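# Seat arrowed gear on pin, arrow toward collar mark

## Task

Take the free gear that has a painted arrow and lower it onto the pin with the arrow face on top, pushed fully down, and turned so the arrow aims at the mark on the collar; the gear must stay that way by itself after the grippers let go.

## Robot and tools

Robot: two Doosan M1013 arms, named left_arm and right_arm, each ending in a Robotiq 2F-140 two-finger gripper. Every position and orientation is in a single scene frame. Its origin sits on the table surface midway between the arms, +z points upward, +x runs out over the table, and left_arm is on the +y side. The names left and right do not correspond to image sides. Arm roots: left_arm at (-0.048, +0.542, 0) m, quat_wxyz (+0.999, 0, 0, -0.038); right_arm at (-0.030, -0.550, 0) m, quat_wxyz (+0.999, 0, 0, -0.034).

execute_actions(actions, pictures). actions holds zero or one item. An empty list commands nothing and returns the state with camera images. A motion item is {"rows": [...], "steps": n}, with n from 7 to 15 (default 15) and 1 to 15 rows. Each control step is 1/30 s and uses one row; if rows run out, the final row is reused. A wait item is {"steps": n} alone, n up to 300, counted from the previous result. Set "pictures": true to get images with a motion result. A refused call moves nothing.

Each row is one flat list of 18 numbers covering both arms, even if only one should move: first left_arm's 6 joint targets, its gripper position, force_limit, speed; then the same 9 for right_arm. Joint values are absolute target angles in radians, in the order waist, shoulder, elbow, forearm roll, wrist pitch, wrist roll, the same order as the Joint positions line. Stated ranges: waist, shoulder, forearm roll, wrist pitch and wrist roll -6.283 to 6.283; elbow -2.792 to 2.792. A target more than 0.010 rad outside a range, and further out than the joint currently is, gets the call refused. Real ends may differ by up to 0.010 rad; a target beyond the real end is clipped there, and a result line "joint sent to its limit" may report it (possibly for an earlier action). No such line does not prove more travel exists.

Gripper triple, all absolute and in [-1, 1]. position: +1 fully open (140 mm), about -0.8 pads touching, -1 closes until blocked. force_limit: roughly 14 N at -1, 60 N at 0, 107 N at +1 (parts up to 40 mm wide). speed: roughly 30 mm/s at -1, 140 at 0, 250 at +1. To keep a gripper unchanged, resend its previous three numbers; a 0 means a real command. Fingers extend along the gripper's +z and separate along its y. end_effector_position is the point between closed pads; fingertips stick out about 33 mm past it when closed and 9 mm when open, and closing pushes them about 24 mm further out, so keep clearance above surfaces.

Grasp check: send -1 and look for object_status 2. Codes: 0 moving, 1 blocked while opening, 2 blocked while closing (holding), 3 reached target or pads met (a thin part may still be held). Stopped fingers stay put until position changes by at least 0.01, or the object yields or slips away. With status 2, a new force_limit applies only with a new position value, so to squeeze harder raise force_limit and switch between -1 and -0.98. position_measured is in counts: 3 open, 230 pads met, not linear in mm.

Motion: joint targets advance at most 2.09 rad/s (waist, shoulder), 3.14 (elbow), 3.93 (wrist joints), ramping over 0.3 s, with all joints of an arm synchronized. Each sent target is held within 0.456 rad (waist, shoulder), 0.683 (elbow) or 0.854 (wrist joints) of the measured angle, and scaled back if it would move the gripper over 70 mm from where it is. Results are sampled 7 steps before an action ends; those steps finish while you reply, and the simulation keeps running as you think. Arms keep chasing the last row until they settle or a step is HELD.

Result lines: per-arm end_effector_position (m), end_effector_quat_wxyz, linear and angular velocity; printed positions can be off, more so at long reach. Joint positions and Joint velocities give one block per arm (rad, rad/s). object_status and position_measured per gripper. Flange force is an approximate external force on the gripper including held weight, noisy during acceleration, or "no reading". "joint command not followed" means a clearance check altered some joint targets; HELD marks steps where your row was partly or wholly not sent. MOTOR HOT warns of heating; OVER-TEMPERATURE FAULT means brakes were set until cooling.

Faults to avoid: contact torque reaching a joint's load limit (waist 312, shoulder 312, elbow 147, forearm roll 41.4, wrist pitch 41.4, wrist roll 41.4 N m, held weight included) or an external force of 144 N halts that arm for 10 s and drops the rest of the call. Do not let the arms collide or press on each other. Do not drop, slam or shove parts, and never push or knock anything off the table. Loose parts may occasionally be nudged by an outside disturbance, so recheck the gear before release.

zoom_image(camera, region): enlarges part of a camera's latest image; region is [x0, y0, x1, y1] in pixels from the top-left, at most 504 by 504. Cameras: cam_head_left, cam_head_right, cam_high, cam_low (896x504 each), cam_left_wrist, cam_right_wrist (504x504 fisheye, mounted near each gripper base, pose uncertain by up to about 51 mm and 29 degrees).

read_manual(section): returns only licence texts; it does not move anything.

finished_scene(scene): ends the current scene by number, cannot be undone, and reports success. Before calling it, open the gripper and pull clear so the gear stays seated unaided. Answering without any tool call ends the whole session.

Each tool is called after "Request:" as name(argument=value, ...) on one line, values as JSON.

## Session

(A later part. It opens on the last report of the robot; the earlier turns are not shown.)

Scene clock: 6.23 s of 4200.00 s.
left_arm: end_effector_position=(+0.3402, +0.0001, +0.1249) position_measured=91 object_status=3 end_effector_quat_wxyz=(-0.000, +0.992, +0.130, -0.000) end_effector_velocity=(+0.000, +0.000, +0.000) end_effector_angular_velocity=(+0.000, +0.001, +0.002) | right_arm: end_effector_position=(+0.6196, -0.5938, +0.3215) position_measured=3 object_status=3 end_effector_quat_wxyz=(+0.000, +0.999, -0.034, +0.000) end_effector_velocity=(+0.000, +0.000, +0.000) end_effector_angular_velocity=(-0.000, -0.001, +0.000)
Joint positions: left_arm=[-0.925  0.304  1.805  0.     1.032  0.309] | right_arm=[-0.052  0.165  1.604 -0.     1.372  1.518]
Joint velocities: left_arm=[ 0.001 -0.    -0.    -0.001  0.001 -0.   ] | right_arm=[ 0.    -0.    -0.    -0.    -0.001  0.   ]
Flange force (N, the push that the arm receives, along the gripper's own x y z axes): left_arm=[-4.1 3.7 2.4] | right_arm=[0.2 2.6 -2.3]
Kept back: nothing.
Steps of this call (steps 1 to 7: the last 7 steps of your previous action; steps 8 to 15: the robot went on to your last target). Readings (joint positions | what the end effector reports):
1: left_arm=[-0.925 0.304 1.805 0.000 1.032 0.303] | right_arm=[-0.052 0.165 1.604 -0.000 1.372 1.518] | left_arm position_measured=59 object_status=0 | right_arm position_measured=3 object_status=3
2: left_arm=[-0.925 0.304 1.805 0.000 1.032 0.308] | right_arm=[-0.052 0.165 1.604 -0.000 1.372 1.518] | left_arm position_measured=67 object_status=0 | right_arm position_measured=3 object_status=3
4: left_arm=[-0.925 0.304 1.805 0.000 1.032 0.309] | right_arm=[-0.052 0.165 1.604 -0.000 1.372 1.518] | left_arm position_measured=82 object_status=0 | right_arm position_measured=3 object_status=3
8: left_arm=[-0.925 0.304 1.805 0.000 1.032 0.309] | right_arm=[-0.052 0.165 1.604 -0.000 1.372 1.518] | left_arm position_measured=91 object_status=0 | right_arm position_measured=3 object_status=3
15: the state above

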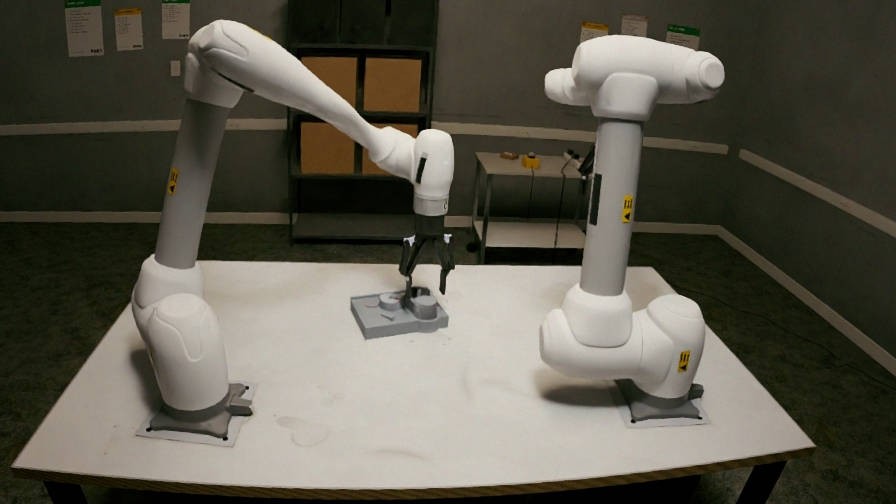

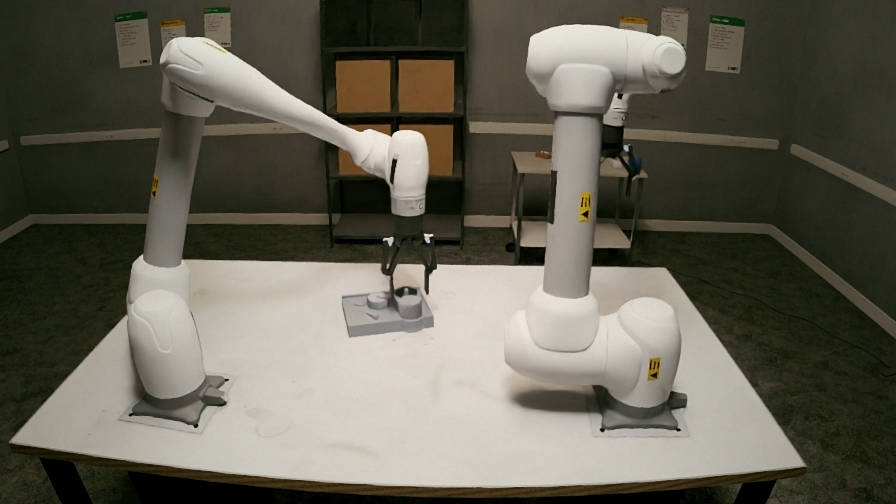

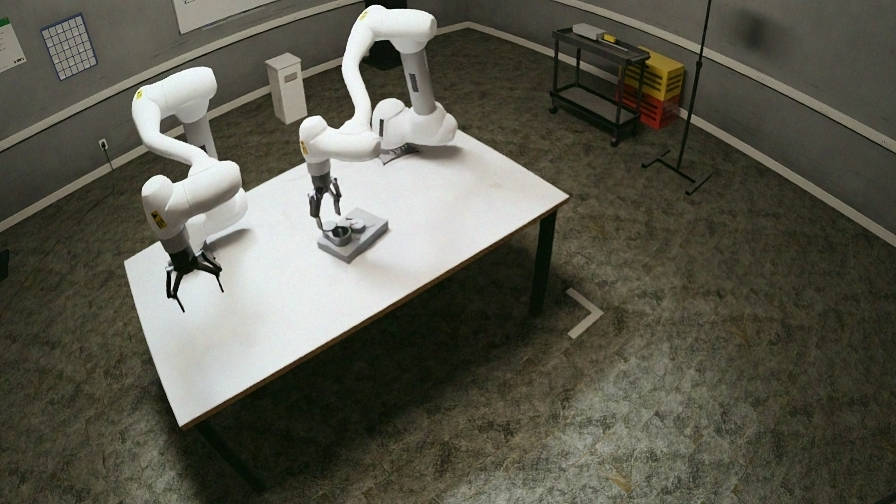

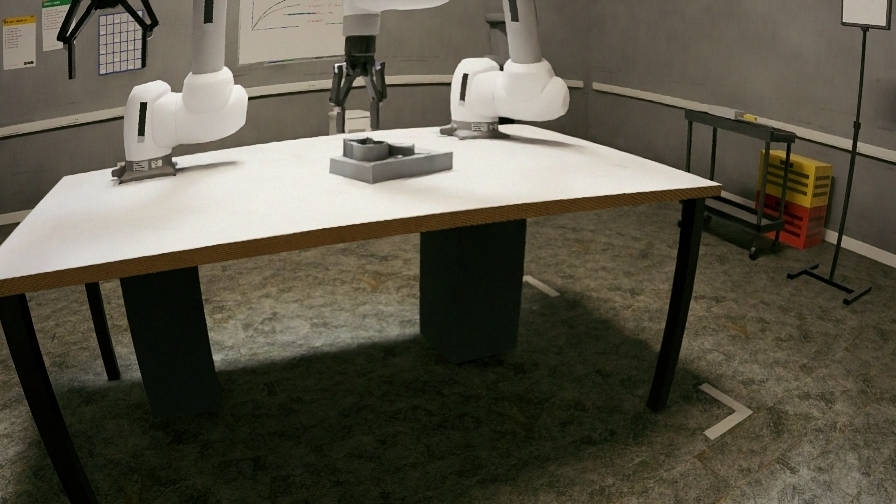

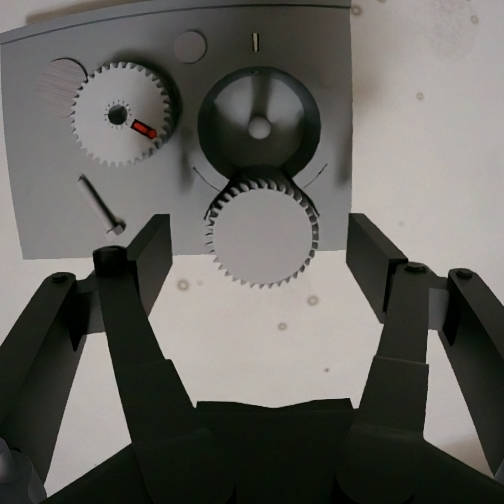

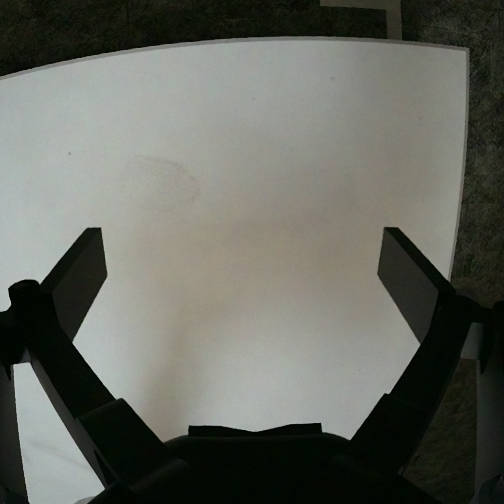

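Request:
execute_actions(actions=[{"rows":[[-0.927,0.3208,1.8173,0,1.0035,0.29,0.08,-1,-0.5,-0.052,0.165,1.604,0,1.372,1.518,1,0,0]]}])

Request:
execute_actions(actions=[{"rows":[[-0.927,0.3208,1.8173,0,1.0035,0.29,-0.2,-0.6,-1,-0.052,0.165,1.604,0,1.372,1.518,1,0,0]]}])

Request:
execute_actions(actions=[{"steps":15}], pictures=true)

Scene clock: 7.03 s of 4200.00 s.
left_arm: end_effector_position=(+0.3398, -0.0016, +0.1079) position_measured=119 object_status=0 end_effector_quat_wxyz=(-0.000, +0.990, +0.138, -0.000) end_effector_velocity=(-0.000, -0.001, -0.001) end_effector_angular_velocity=(+0.000, +0.000, +0.000) | right_arm: end_effector_position=(+0.6196, -0.5938, +0.3215) position_measured=3 object_status=3 end_effector_quat_wxyz=(+0.000, +0.999, -0.034, +0.000) end_effector_velocity=(-0.000, -0.001, +0.000) end_effector_angular_velocity=(-0.000, +0.000, -0.001)
Joint positions: left_arm=[-0.927  0.321  1.817 -0.     1.004  0.29 ] | right_arm=[-0.052  0.165  1.604 -0.     1.372  1.518]
Joint velocities: left_arm=[-0.001  0.002  0.    -0.    -0.002 -0.001] | right_arm=[-0.001 -0.    -0.    -0.     0.001 -0.   ]
Flange force (N, the push that the arm receives, along the gripper's own x y z axes): left_arm=[-4.6 3.3 3.9] | right_arm=[-2.7 2.0 -1.9]
Steps of this call (steps 1 to 15: the robot went on to your last target; step 16: nothing new was sent; steps 17 to 24: the first 8 steps of this action). Readings (joint positions | what the end effector reports):
17: left_arm=[-0.925 0.304 1.805 -0.000 1.032 0.310] | right_arm=[-0.052 0.165 1.604 -0.000 1.372 1.518] | left_arm position_measured=91 object_status=0 | right_arm position_measured=3 object_status=3
18: left_arm=[-0.926 0.308 1.807 -0.000 1.026 0.305] | right_arm=[-0.052 0.165 1.604 -0.000 1.372 1.518] | left_arm position_measured=93 object_status=0 | right_arm position_measured=3 object_status=3
20: left_arm=[-0.927 0.321 1.817 -0.000 1.006 0.291] | right_arm=[-0.052 0.165 1.604 -0.000 1.372 1.518] | left_arm position_measured=102 object_status=0 | right_arm position_measured=3 object_status=3
24: the state above

Scene clock: 7.53 s of 4200.00 s.
left_arm: end_effector_position=(+0.3399, -0.0017, +0.1080) position_measured=129 object_status=0 end_effector_quat_wxyz=(-0.000, +0.990, +0.138, -0.000) end_effector_velocity=(-0.001, -0.001, -0.002) end_effector_angular_velocity=(+0.001, +0.001, -0.001) | right_arm: end_effector_position=(+0.6196, -0.5938, +0.3215) position_measured=3 object_status=3 end_effector_quat_wxyz=(+0.000, +0.999, -0.034, +0.000) end_effector_velocity=(-0.000, -0.001, -0.000) end_effector_angular_velocity=(+0.000, +0.001, -0.001)
Joint positions: left_arm=[-0.927  0.321  1.817 -0.     1.003  0.29 ] | right_arm=[-0.052  0.165  1.604 -0.     1.372  1.518]
Joint velocities: left_arm=[-0.001  0.003  0.    -0.001 -0.002  0.001] | right_arm=[-0.001  0.    -0.     0.     0.001  0.   ]
Flange force (N, the push that the arm receives, along the gripper's own x y z axes): left_arm=[-4.1 4.7 3.5] | right_arm=[-0.7 2.1 -2.1]
Steps of this call (steps 1 to 7: the last 7 steps of your previous action; steps 8 to 15: the first 8 steps of this action). Readings (joint positions | what the end effector reports):
8: left_arm=[-0.927 0.321 1.817 -0.000 1.004 0.290] | right_arm=[-0.052 0.165 1.604 -0.000 1.372 1.518] | left_arm position_measured=119 object_status=0 | right_arm position_measured=3 object_status=3
9: left_arm=[-0.927 0.321 1.817 -0.000 1.004 0.290] | right_arm=[-0.052 0.165 1.604 -0.000 1.372 1.518] | left_arm position_measured=119 object_status=0 | right_arm position_measured=3 object_status=3
11: left_arm=[-0.927 0.321 1.817 -0.000 1.004 0.290] | right_arm=[-0.052 0.165 1.604 -0.000 1.372 1.518] | left_arm position_measured=123 object_status=0 | right_arm position_measured=3 object_status=3
15: the state above

Scene clock: 8.03 s of 4200.00 s.
left_arm: end_effector_position=(+0.3400, -0.0018, +0.1081) position_measured=138 object_status=2 end_effector_quat_wxyz=(+0.000, +0.990, +0.138, +0.000) end_effector_velocity=(-0.000, -0.000, -0.001) end_effector_angular_velocity=(+0.001, -0.000, -0.002) | right_arm: end_effector_position=(+0.6196, -0.5938, +0.3215) position_measured=3 object_status=3 end_effector_quat_wxyz=(+0.000, +0.999, -0.034, +0.000) end_effector_velocity=(-0.000, -0.000, -0.001) end_effector_angular_velocity=(-0.000, +0.001, +0.000)
Joint positions: left_arm=[-0.927  0.321  1.817 -0.     1.003  0.29 ] | right_arm=[-0.052  0.165  1.604 -0.     1.372  1.518]
Joint velocities: left_arm=[-0.001  0.001 -0.     0.001  0.     0.001] | right_arm=[ 0.     0.     0.001 -0.001 -0.    -0.   ]
Flange force (N, the push that the arm receives, along the gripper's own x y z axes): left_arm=[-5.8 4.9 -13.5] | right_arm=[-1.6 1.5 -2.2]
Kept back: nothing.
Steps of this call (steps 1 to 7: the last 7 steps of your previous action; steps 8 to 15: the robot went on to your last target). Readings (joint positions | what the end effector reports):
1: left_arm=[-0.927 0.321 1.817 -0.000 1.003 0.290] | right_arm=[-0.052 0.165 1.604 -0.000 1.372 1.518] | left_arm position_measured=131 object_status=0 | right_arm position_measured=3 object_status=3
2: left_arm=[-0.927 0.321 1.817 -0.000 1.003 0.290] | right_arm=[-0.052 0.165 1.604 -0.000 1.372 1.518] | left_arm position_measured=132 object_status=0 | right_arm position_measured=3 object_status=3
4: left_arm=[-0.927 0.321 1.817 -0.000 1.003 0.290] | right_arm=[-0.052 0.165 1.604 -0.000 1.372 1.518] | left_arm position_measured=135 object_status=0 | right_arm position_measured=3 object_status=3
8: left_arm=[-0.927 0.321 1.817 -0.000 1.003 0.290] | right_arm=[-0.052 0.165 1.604 -0.000 1.372 1.518] | left_arm position_measured=138 object_status=0 | right_arm position_measured=3 object_status=3
15: the state above
All arms were judged still, so your last target was given up. Only a new action makes them travel on or press farther. Fingers that are still opening or closing keep moving.

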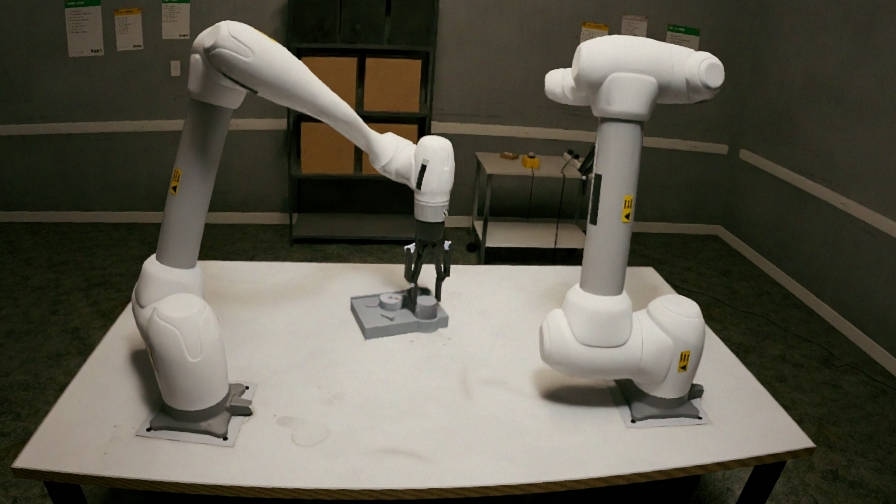

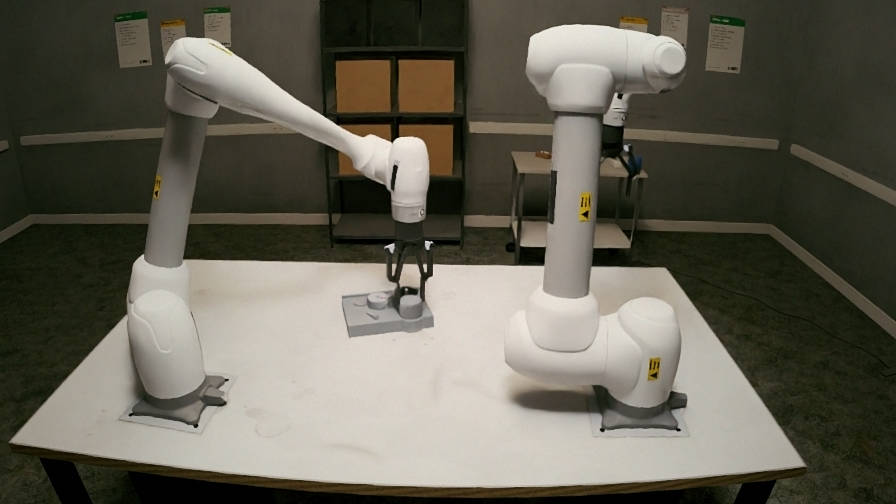

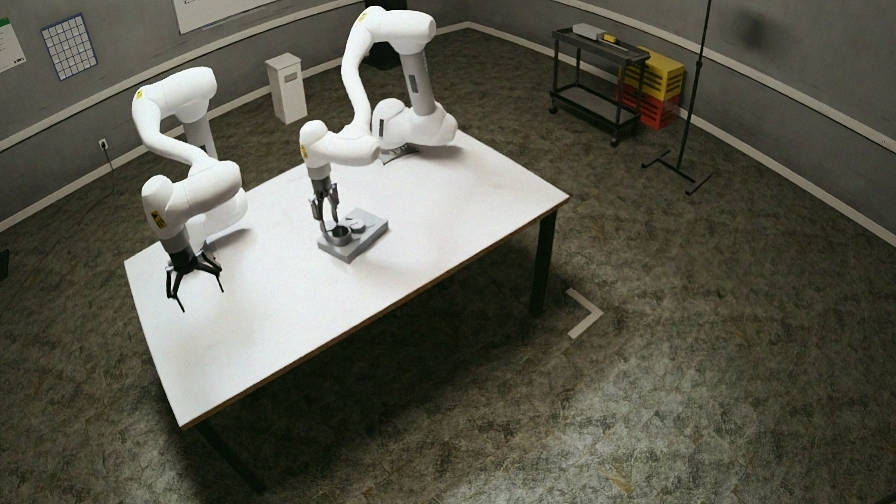

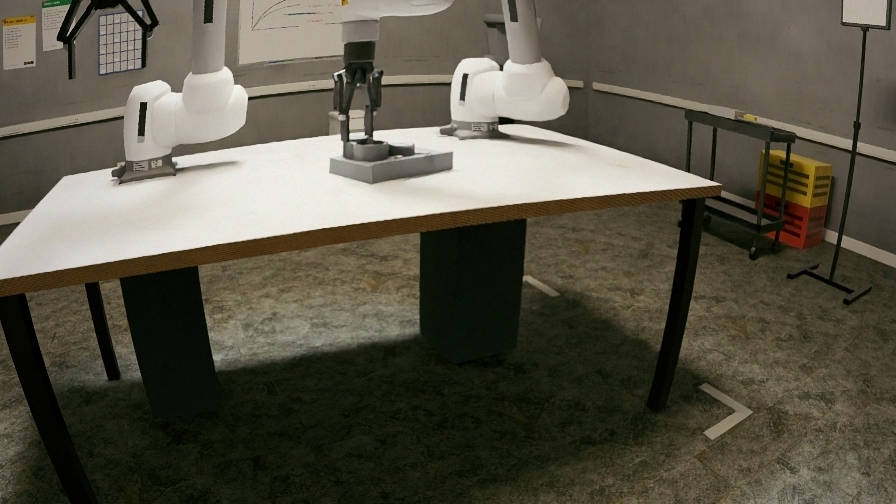

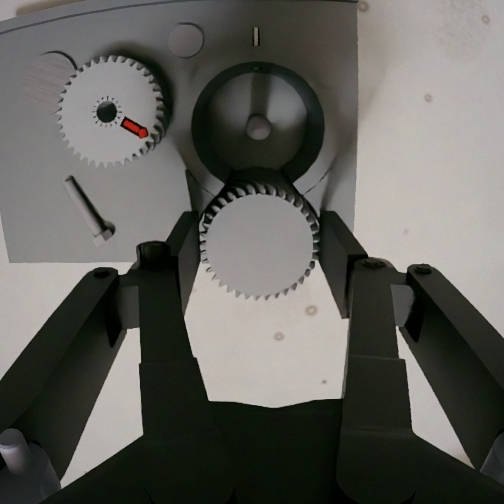

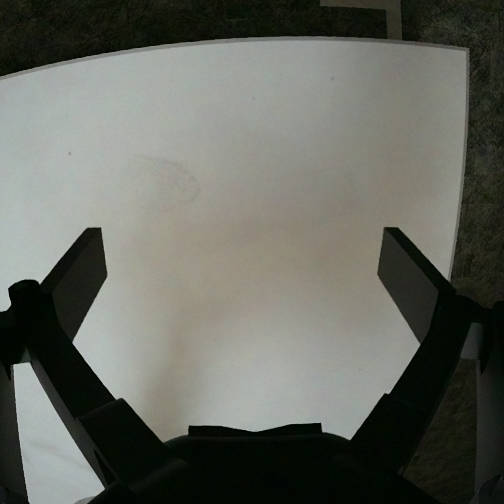

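Gripped. Twist by half a tooth and compare.

Request:
zoom_image(camera="cam_left_wrist", region=[170, 20, 350, 310])

Request:
execute_actions(actions=[{"rows":[[-0.927,0.3208,1.8173,0,1.0035,0.30,-0.2,-0.6,-1,-0.052,0.165,1.604,0,1.372,1.518,1,0,0],[-0.927,0.3208,1.8173,0,1.0035,0.32,-0.2,-0.6,-1,-0.052,0.165,1.604,0,1.372,1.518,1,0,0],[-0.927,0.3208,1.8173,0,1.0035,0.34,-0.2,-0.6,-1,-0.052,0.165,1.604,0,1.372,1.518,1,0,0],[-0.927,0.3208,1.8173,0,1.0035,0.37,-0.2,-0.6,-1,-0.052,0.165,1.604,0,1.372,1.518,1,0,0]]}], pictures=true)

Request:
zoom_image(camera="cam_left_wrist", region=[170, 20, 350, 310])

Region (170, 20, 350, 310) of cam_left_wrist's 504x504 image, scaled by 1.738, with more detail than that image has; it fills the left 313 columns of this view, and the rest is white.

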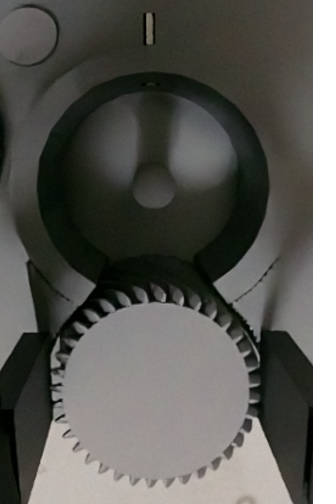

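Scene clock: 8.67 s of 4200.00 s.
left_arm: end_effector_position=(+0.3400, -0.0017, +0.1079) position_measured=138 object_status=2 end_effector_quat_wxyz=(-0.000, +0.995, +0.099, +0.000) end_effector_velocity=(+0.001, -0.000, +0.001) end_effector_angular_velocity=(-0.003, -0.001, -0.020) | right_arm: end_effector_position=(+0.6196, -0.5938, +0.3215) position_measured=3 object_status=3 end_effector_quat_wxyz=(+0.000, +0.999, -0.034, +0.000) end_effector_velocity=(-0.000, +0.000, -0.000) end_effector_angular_velocity=(+0.001, +0.001, -0.000)
Joint positions: left_arm=[-0.927  0.321  1.817  0.     1.003  0.369] | right_arm=[-0.052  0.165  1.604 -0.     1.372  1.518]
Joint velocities: left_arm=[ 0.001 -0.002 -0.    -0.001 -0.001  0.022] | right_arm=[-0.     0.     0.     0.     0.001  0.   ]
Flange force (N, the push that the arm receives, along the gripper's own x y z axes): left_arm=[11.1 21.9 -2.0] | right_arm=[-2.1 1.7 -1.8]
Steps of this call (steps 1 to 11: nothing new was sent; steps 12 to 19: the first 8 steps of this action). Readings (joint positions | what the end effector reports):
12: left_arm=[-0.927 0.321 1.817 -0.000 1.003 0.290] | right_arm=[-0.052 0.165 1.604 -0.000 1.372 1.518] | left_arm position_measured=138 object_status=2 | right_arm position_measured=3 object_status=3
13: left_arm=[-0.927 0.321 1.817 -0.000 1.003 0.294] | right_arm=[-0.052 0.165 1.604 -0.000 1.372 1.518] | left_arm position_measured=138 object_status=2 | right_arm position_measured=3 object_status=3
15: left_arm=[-0.927 0.321 1.817 0.000 1.003 0.321] | right_arm=[-0.052 0.165 1.604 -0.000 1.372 1.518] | left_arm position_measured=138 object_status=2 | right_arm position_measured=3 object_status=3
19: the state above

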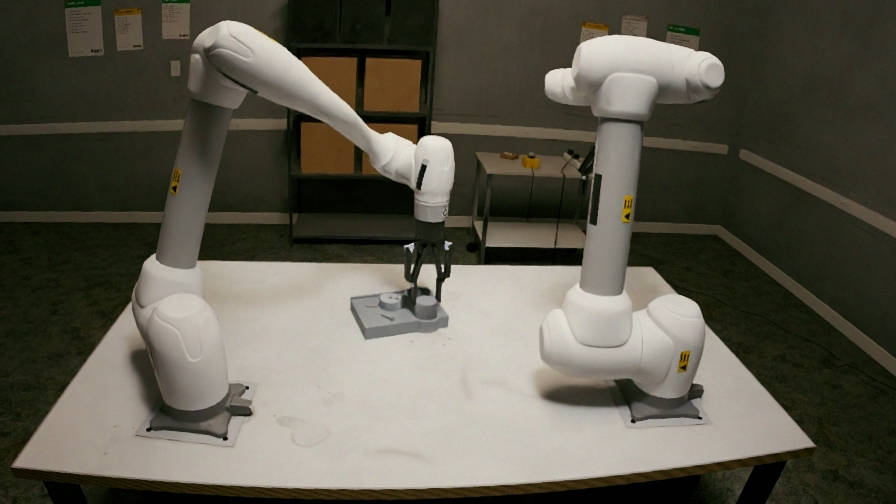

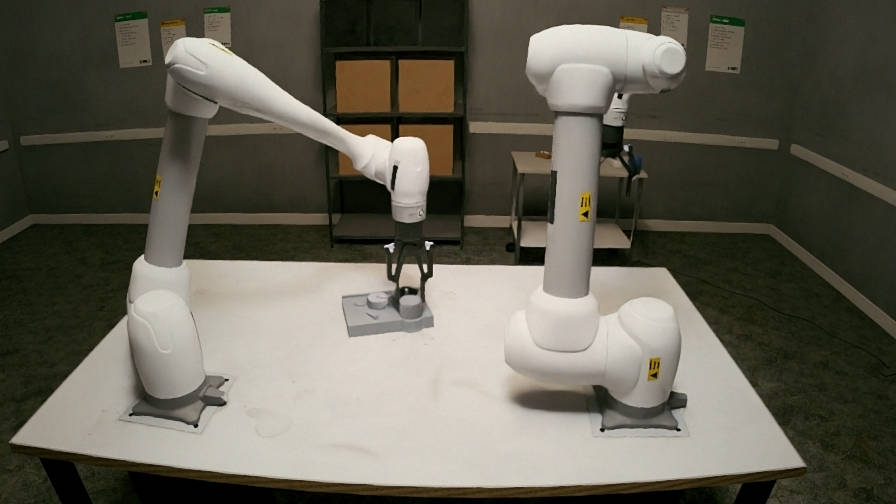

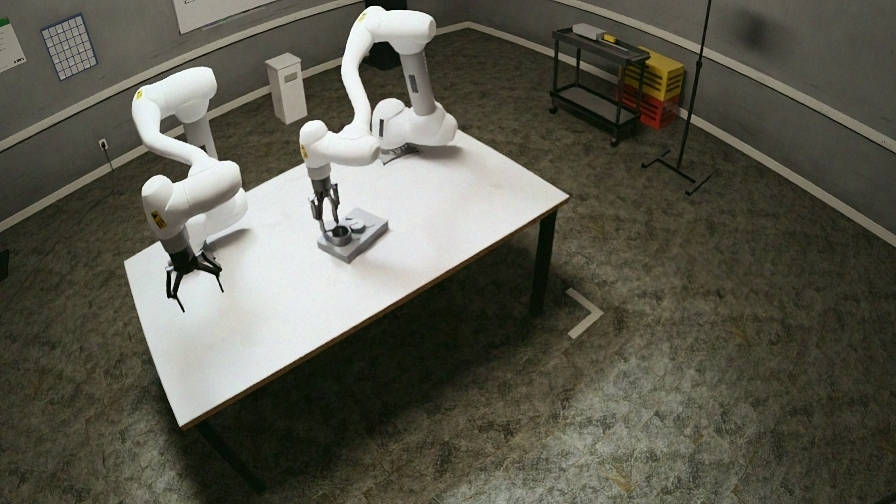

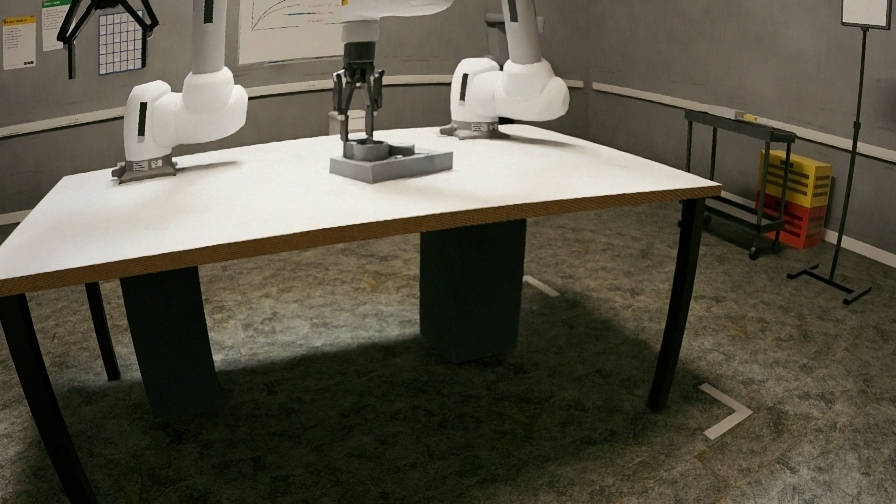

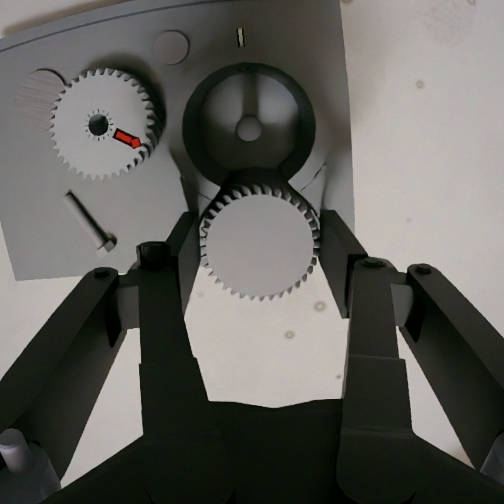

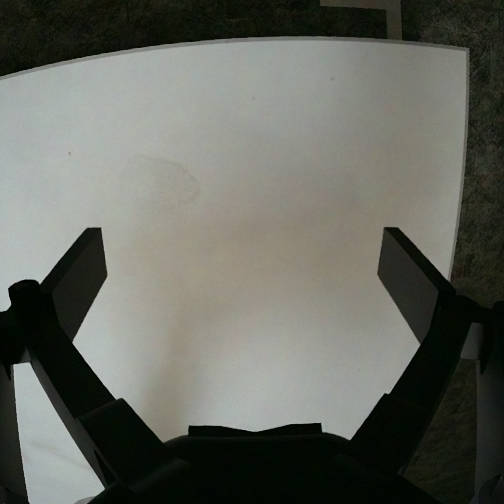

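Region (170, 20, 350, 310) of cam_left_wrist's 504x504 image, scaled by 1.738, with more detail than that image has; it fills the left 313 columns of this view, and the rest is white.

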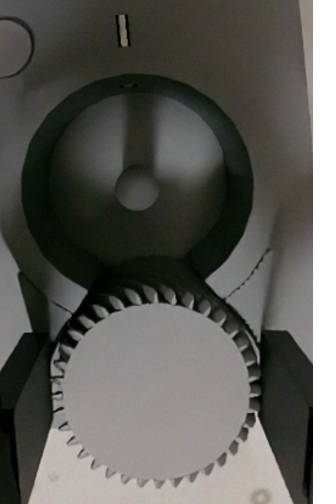

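Request:
execute_actions(actions=[{"rows":[[-0.927,0.3208,1.8173,0,1.0035,0.37,0.1,-1,0,-0.052,0.165,1.604,0,1.372,1.518,1,0,0],[-0.927,0.3208,1.8173,0,1.0035,0.37,0.1,-1,0,-0.052,0.165,1.604,0,1.372,1.518,1,0,0],[-0.927,0.3208,1.8173,0,1.0035,0.37,0.1,-1,0,-0.052,0.165,1.604,0,1.372,1.518,1,0,0],[-0.927,0.3208,1.8173,0,1.0035,0.37,0.1,-1,0,-0.052,0.165,1.604,0,1.372,1.518,1,0,0],[-0.9253,0.300,1.8005,0,1.041,0.36,0.1,-1,0,-0.052,0.165,1.604,0,1.372,1.518,1,0,0]],"steps":11}])

Request:
execute_actions(actions=[{"rows":[[-0.8482,0.3311,1.7568,0,1.0537,0.36,-0.58,-1,0,-0.052,0.165,1.604,0,1.372,1.518,1,0,0]]}])

Request:
execute_actions(actions=[{"steps":12}], pictures=true)

Scene clock: 9.57 s of 4200.00 s.
left_arm: end_effector_position=(+0.3398, -0.0014, +0.1079) position_measured=121 object_status=0 end_effector_quat_wxyz=(-0.000, +0.995, +0.099, -0.000) end_effector_velocity=(+0.000, -0.001, +0.001) end_effector_angular_velocity=(-0.001, +0.000, +0.001) | right_arm: end_effector_position=(+0.6196, -0.5938, +0.3215) position_measured=3 object_status=3 end_effector_quat_wxyz=(+0.000, +0.999, -0.034, +0.000) end_effector_velocity=(+0.000, -0.001, +0.000) end_effector_angular_velocity=(+0.000, -0.001, -0.001)
Joint positions: left_arm=[-0.927  0.321  1.817  0.     1.004  0.37 ] | right_arm=[-0.052  0.165  1.604 -0.     1.372  1.518]
Joint velocities: left_arm=[-0.    -0.    -0.001 -0.001  0.001 -0.001] | right_arm=[-0.001  0.    -0.     0.    -0.001  0.   ]
Flange force (N, the push that the arm receives, along the gripper's own x y z axes): left_arm=[-5.0 3.4 2.9] | right_arm=[-1.4 0.8 -2.1]
Steps of this call (steps 1 to 7: the last 7 steps of your previous action; steps 8 to 15: the robot went on to your last target; steps 16 to 23: nothing new was sent; steps 24 to 27: the first 4 steps of this action). Readings (joint positions | what the end effector reports):
24: left_arm=[-0.927 0.321 1.817 0.000 1.003 0.370] | right_arm=[-0.052 0.165 1.604 -0.000 1.372 1.518] | left_arm position_measured=138 object_status=0 | right_arm position_measured=3 object_status=3
25: left_arm=[-0.927 0.321 1.817 0.000 1.004 0.370] | right_arm=[-0.052 0.165 1.604 -0.000 1.372 1.518] | left_arm position_measured=138 object_status=0 | right_arm position_measured=3 object_status=3
27: the state above

Scene clock: 10.07 s of 4200.00 s.
left_arm: end_effector_position=(+0.3940, +0.0143, +0.1299) position_measured=165 object_status=0 end_effector_quat_wxyz=(-0.000, +0.990, +0.143, -0.000) end_effector_velocity=(+0.000, +0.000, -0.001) end_effector_angular_velocity=(+0.002, +0.004, +0.003) | right_arm: end_effector_position=(+0.6196, -0.5938, +0.3215) position_measured=3 object_status=3 end_effector_quat_wxyz=(+0.000, +0.999, -0.034, +0.000) end_effector_velocity=(-0.001, -0.000, -0.000) end_effector_angular_velocity=(+0.000, +0.002, -0.001)
Joint positions: left_arm=[-0.848  0.331  1.757 -0.     1.054  0.36 ] | right_arm=[-0.052  0.165  1.604 -0.     1.372  1.518]
Joint velocities: left_arm=[ 0.002  0.003 -0.002 -0.002  0.003 -0.   ] | right_arm=[-0.001 -0.     0.001  0.     0.001 -0.   ]
Flange force (N, the push that the arm receives, along the gripper's own x y z axes): left_arm=[-5.4 4.0 0.7] | right_arm=[-2.6 1.0 -2.4]
Steps of this call (steps 1 to 7: the last 7 steps of your previous action; steps 8 to 15: the first 8 steps of this action). Readings (joint positions | what the end effector reports):
8: left_arm=[-0.925 0.300 1.800 -0.000 1.041 0.360] | right_arm=[-0.052 0.165 1.604 -0.000 1.372 1.518] | left_arm position_measured=117 object_status=0 | right_arm position_measured=3 object_status=3
9: left_arm=[-0.922 0.302 1.799 -0.000 1.042 0.360] | right_arm=[-0.052 0.165 1.604 -0.000 1.372 1.518] | left_arm position_measured=120 object_status=0 | right_arm position_measured=3 object_status=3
11: left_arm=[-0.892 0.315 1.782 -0.000 1.047 0.360] | right_arm=[-0.052 0.165 1.604 -0.000 1.372 1.518] | left_arm position_measured=135 object_status=0 | right_arm position_measured=3 object_status=3
15: the state above

Scene clock: 10.47 s of 4200.00 s.
left_arm: end_effector_position=(+0.3940, +0.0142, +0.1299) position_measured=202 object_status=3 end_effector_quat_wxyz=(+0.000, +0.990, +0.143, -0.000) end_effector_velocity=(+0.000, +0.002, -0.000) end_effector_angular_velocity=(+0.002, -0.001, -0.001) | right_arm: end_effector_position=(+0.6196, -0.5938, +0.3215) position_measured=3 object_status=3 end_effector_quat_wxyz=(+0.000, +0.999, -0.034, +0.000) end_effector_velocity=(+0.000, +0.001, +0.000) end_effector_angular_velocity=(-0.000, +0.000, +0.001)
Joint positions: left_arm=[-0.848  0.331  1.757 -0.     1.054  0.36 ] | right_arm=[-0.052  0.165  1.604 -0.     1.372  1.518]
Joint velocities: left_arm=[ 0.    -0.001  0.002  0.003 -0.     0.   ] | right_arm=[ 0.001 -0.    -0.    -0.     0.001 -0.   ]
Flange force (N, the push that the arm receives, along the gripper's own x y z axes): left_arm=[-2.9 2.3 2.9] | right_arm=[-0.6 1.5 -2.1]
Kept back: nothing.
Steps of this call (steps 1 to 7: the last 7 steps of your previous action; steps 8 to 12: the robot went on to your last target). Readings (joint positions | what the end effector reports):
1: left_arm=[-0.848 0.331 1.757 -0.000 1.054 0.360] | right_arm=[-0.052 0.165 1.604 -0.000 1.372 1.518] | left_arm position_measured=173 object_status=0 | right_arm position_measured=3 object_status=3
2: left_arm=[-0.848 0.331 1.757 -0.000 1.054 0.360] | right_arm=[-0.052 0.165 1.604 -0.000 1.372 1.518] | left_arm position_measured=180 object_status=0 | right_arm position_measured=3 object_status=3
4: left_arm=[-0.848 0.331 1.757 -0.000 1.054 0.360] | right_arm=[-0.052 0.165 1.604 0.000 1.372 1.518] | left_arm position_measured=196 object_status=0 | right_arm position_measured=3 object_status=3
8: left_arm=[-0.848 0.331 1.757 -0.000 1.054 0.360] | right_arm=[-0.052 0.165 1.604 -0.000 1.372 1.518] | left_arm position_measured=202 object_status=0 | right_arm position_measured=3 object_status=3
12: the state above

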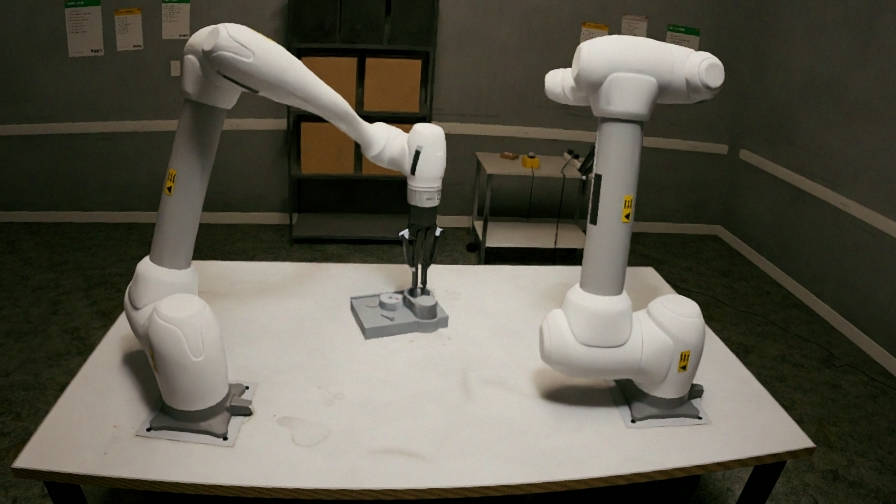

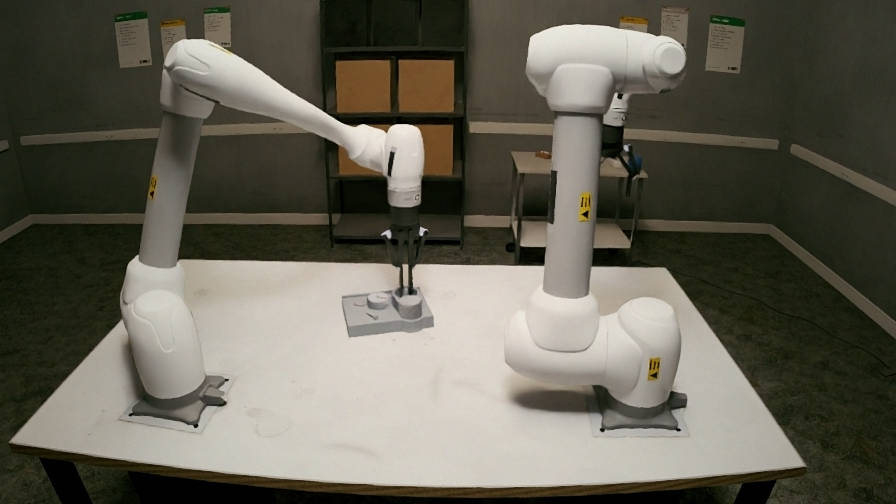

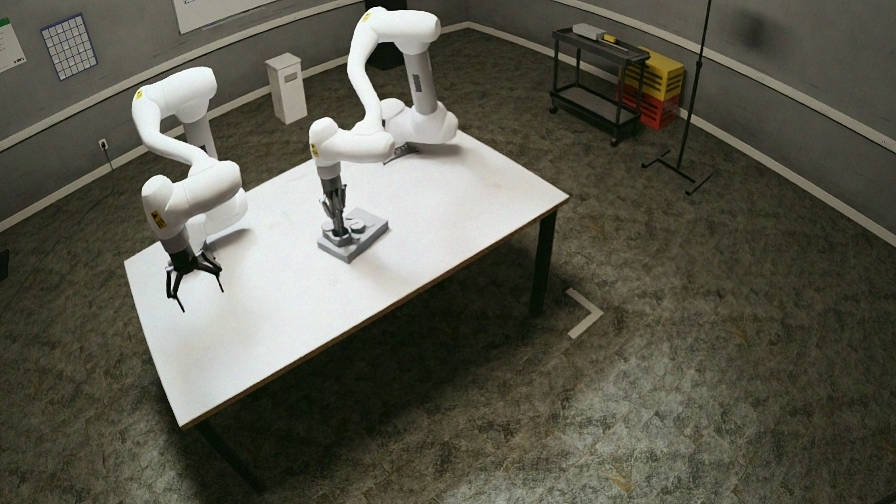

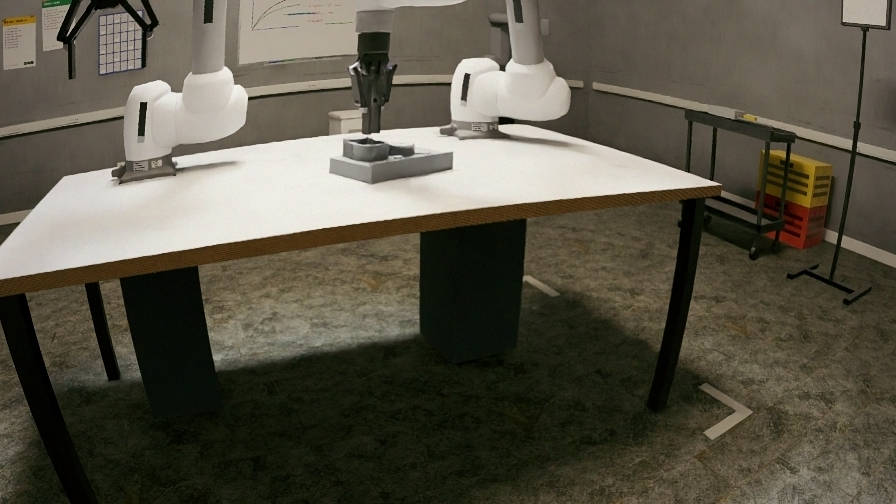

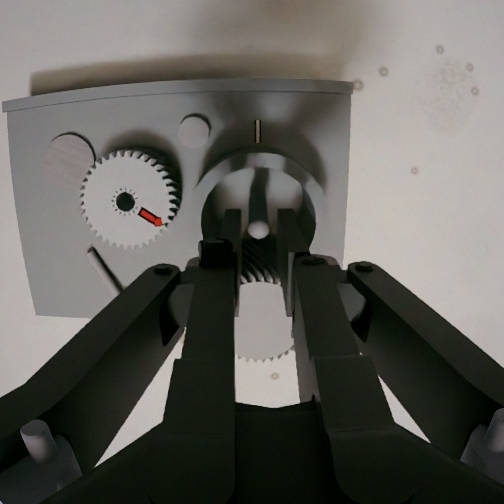

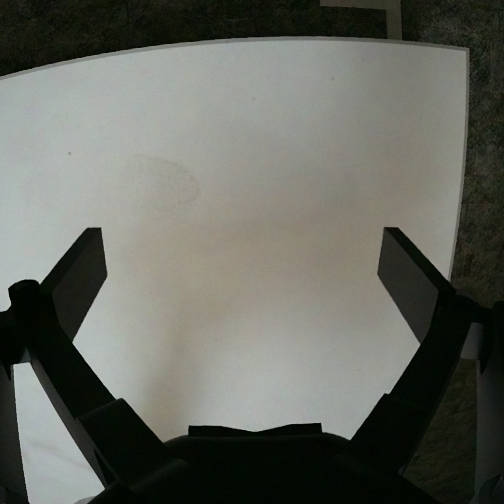

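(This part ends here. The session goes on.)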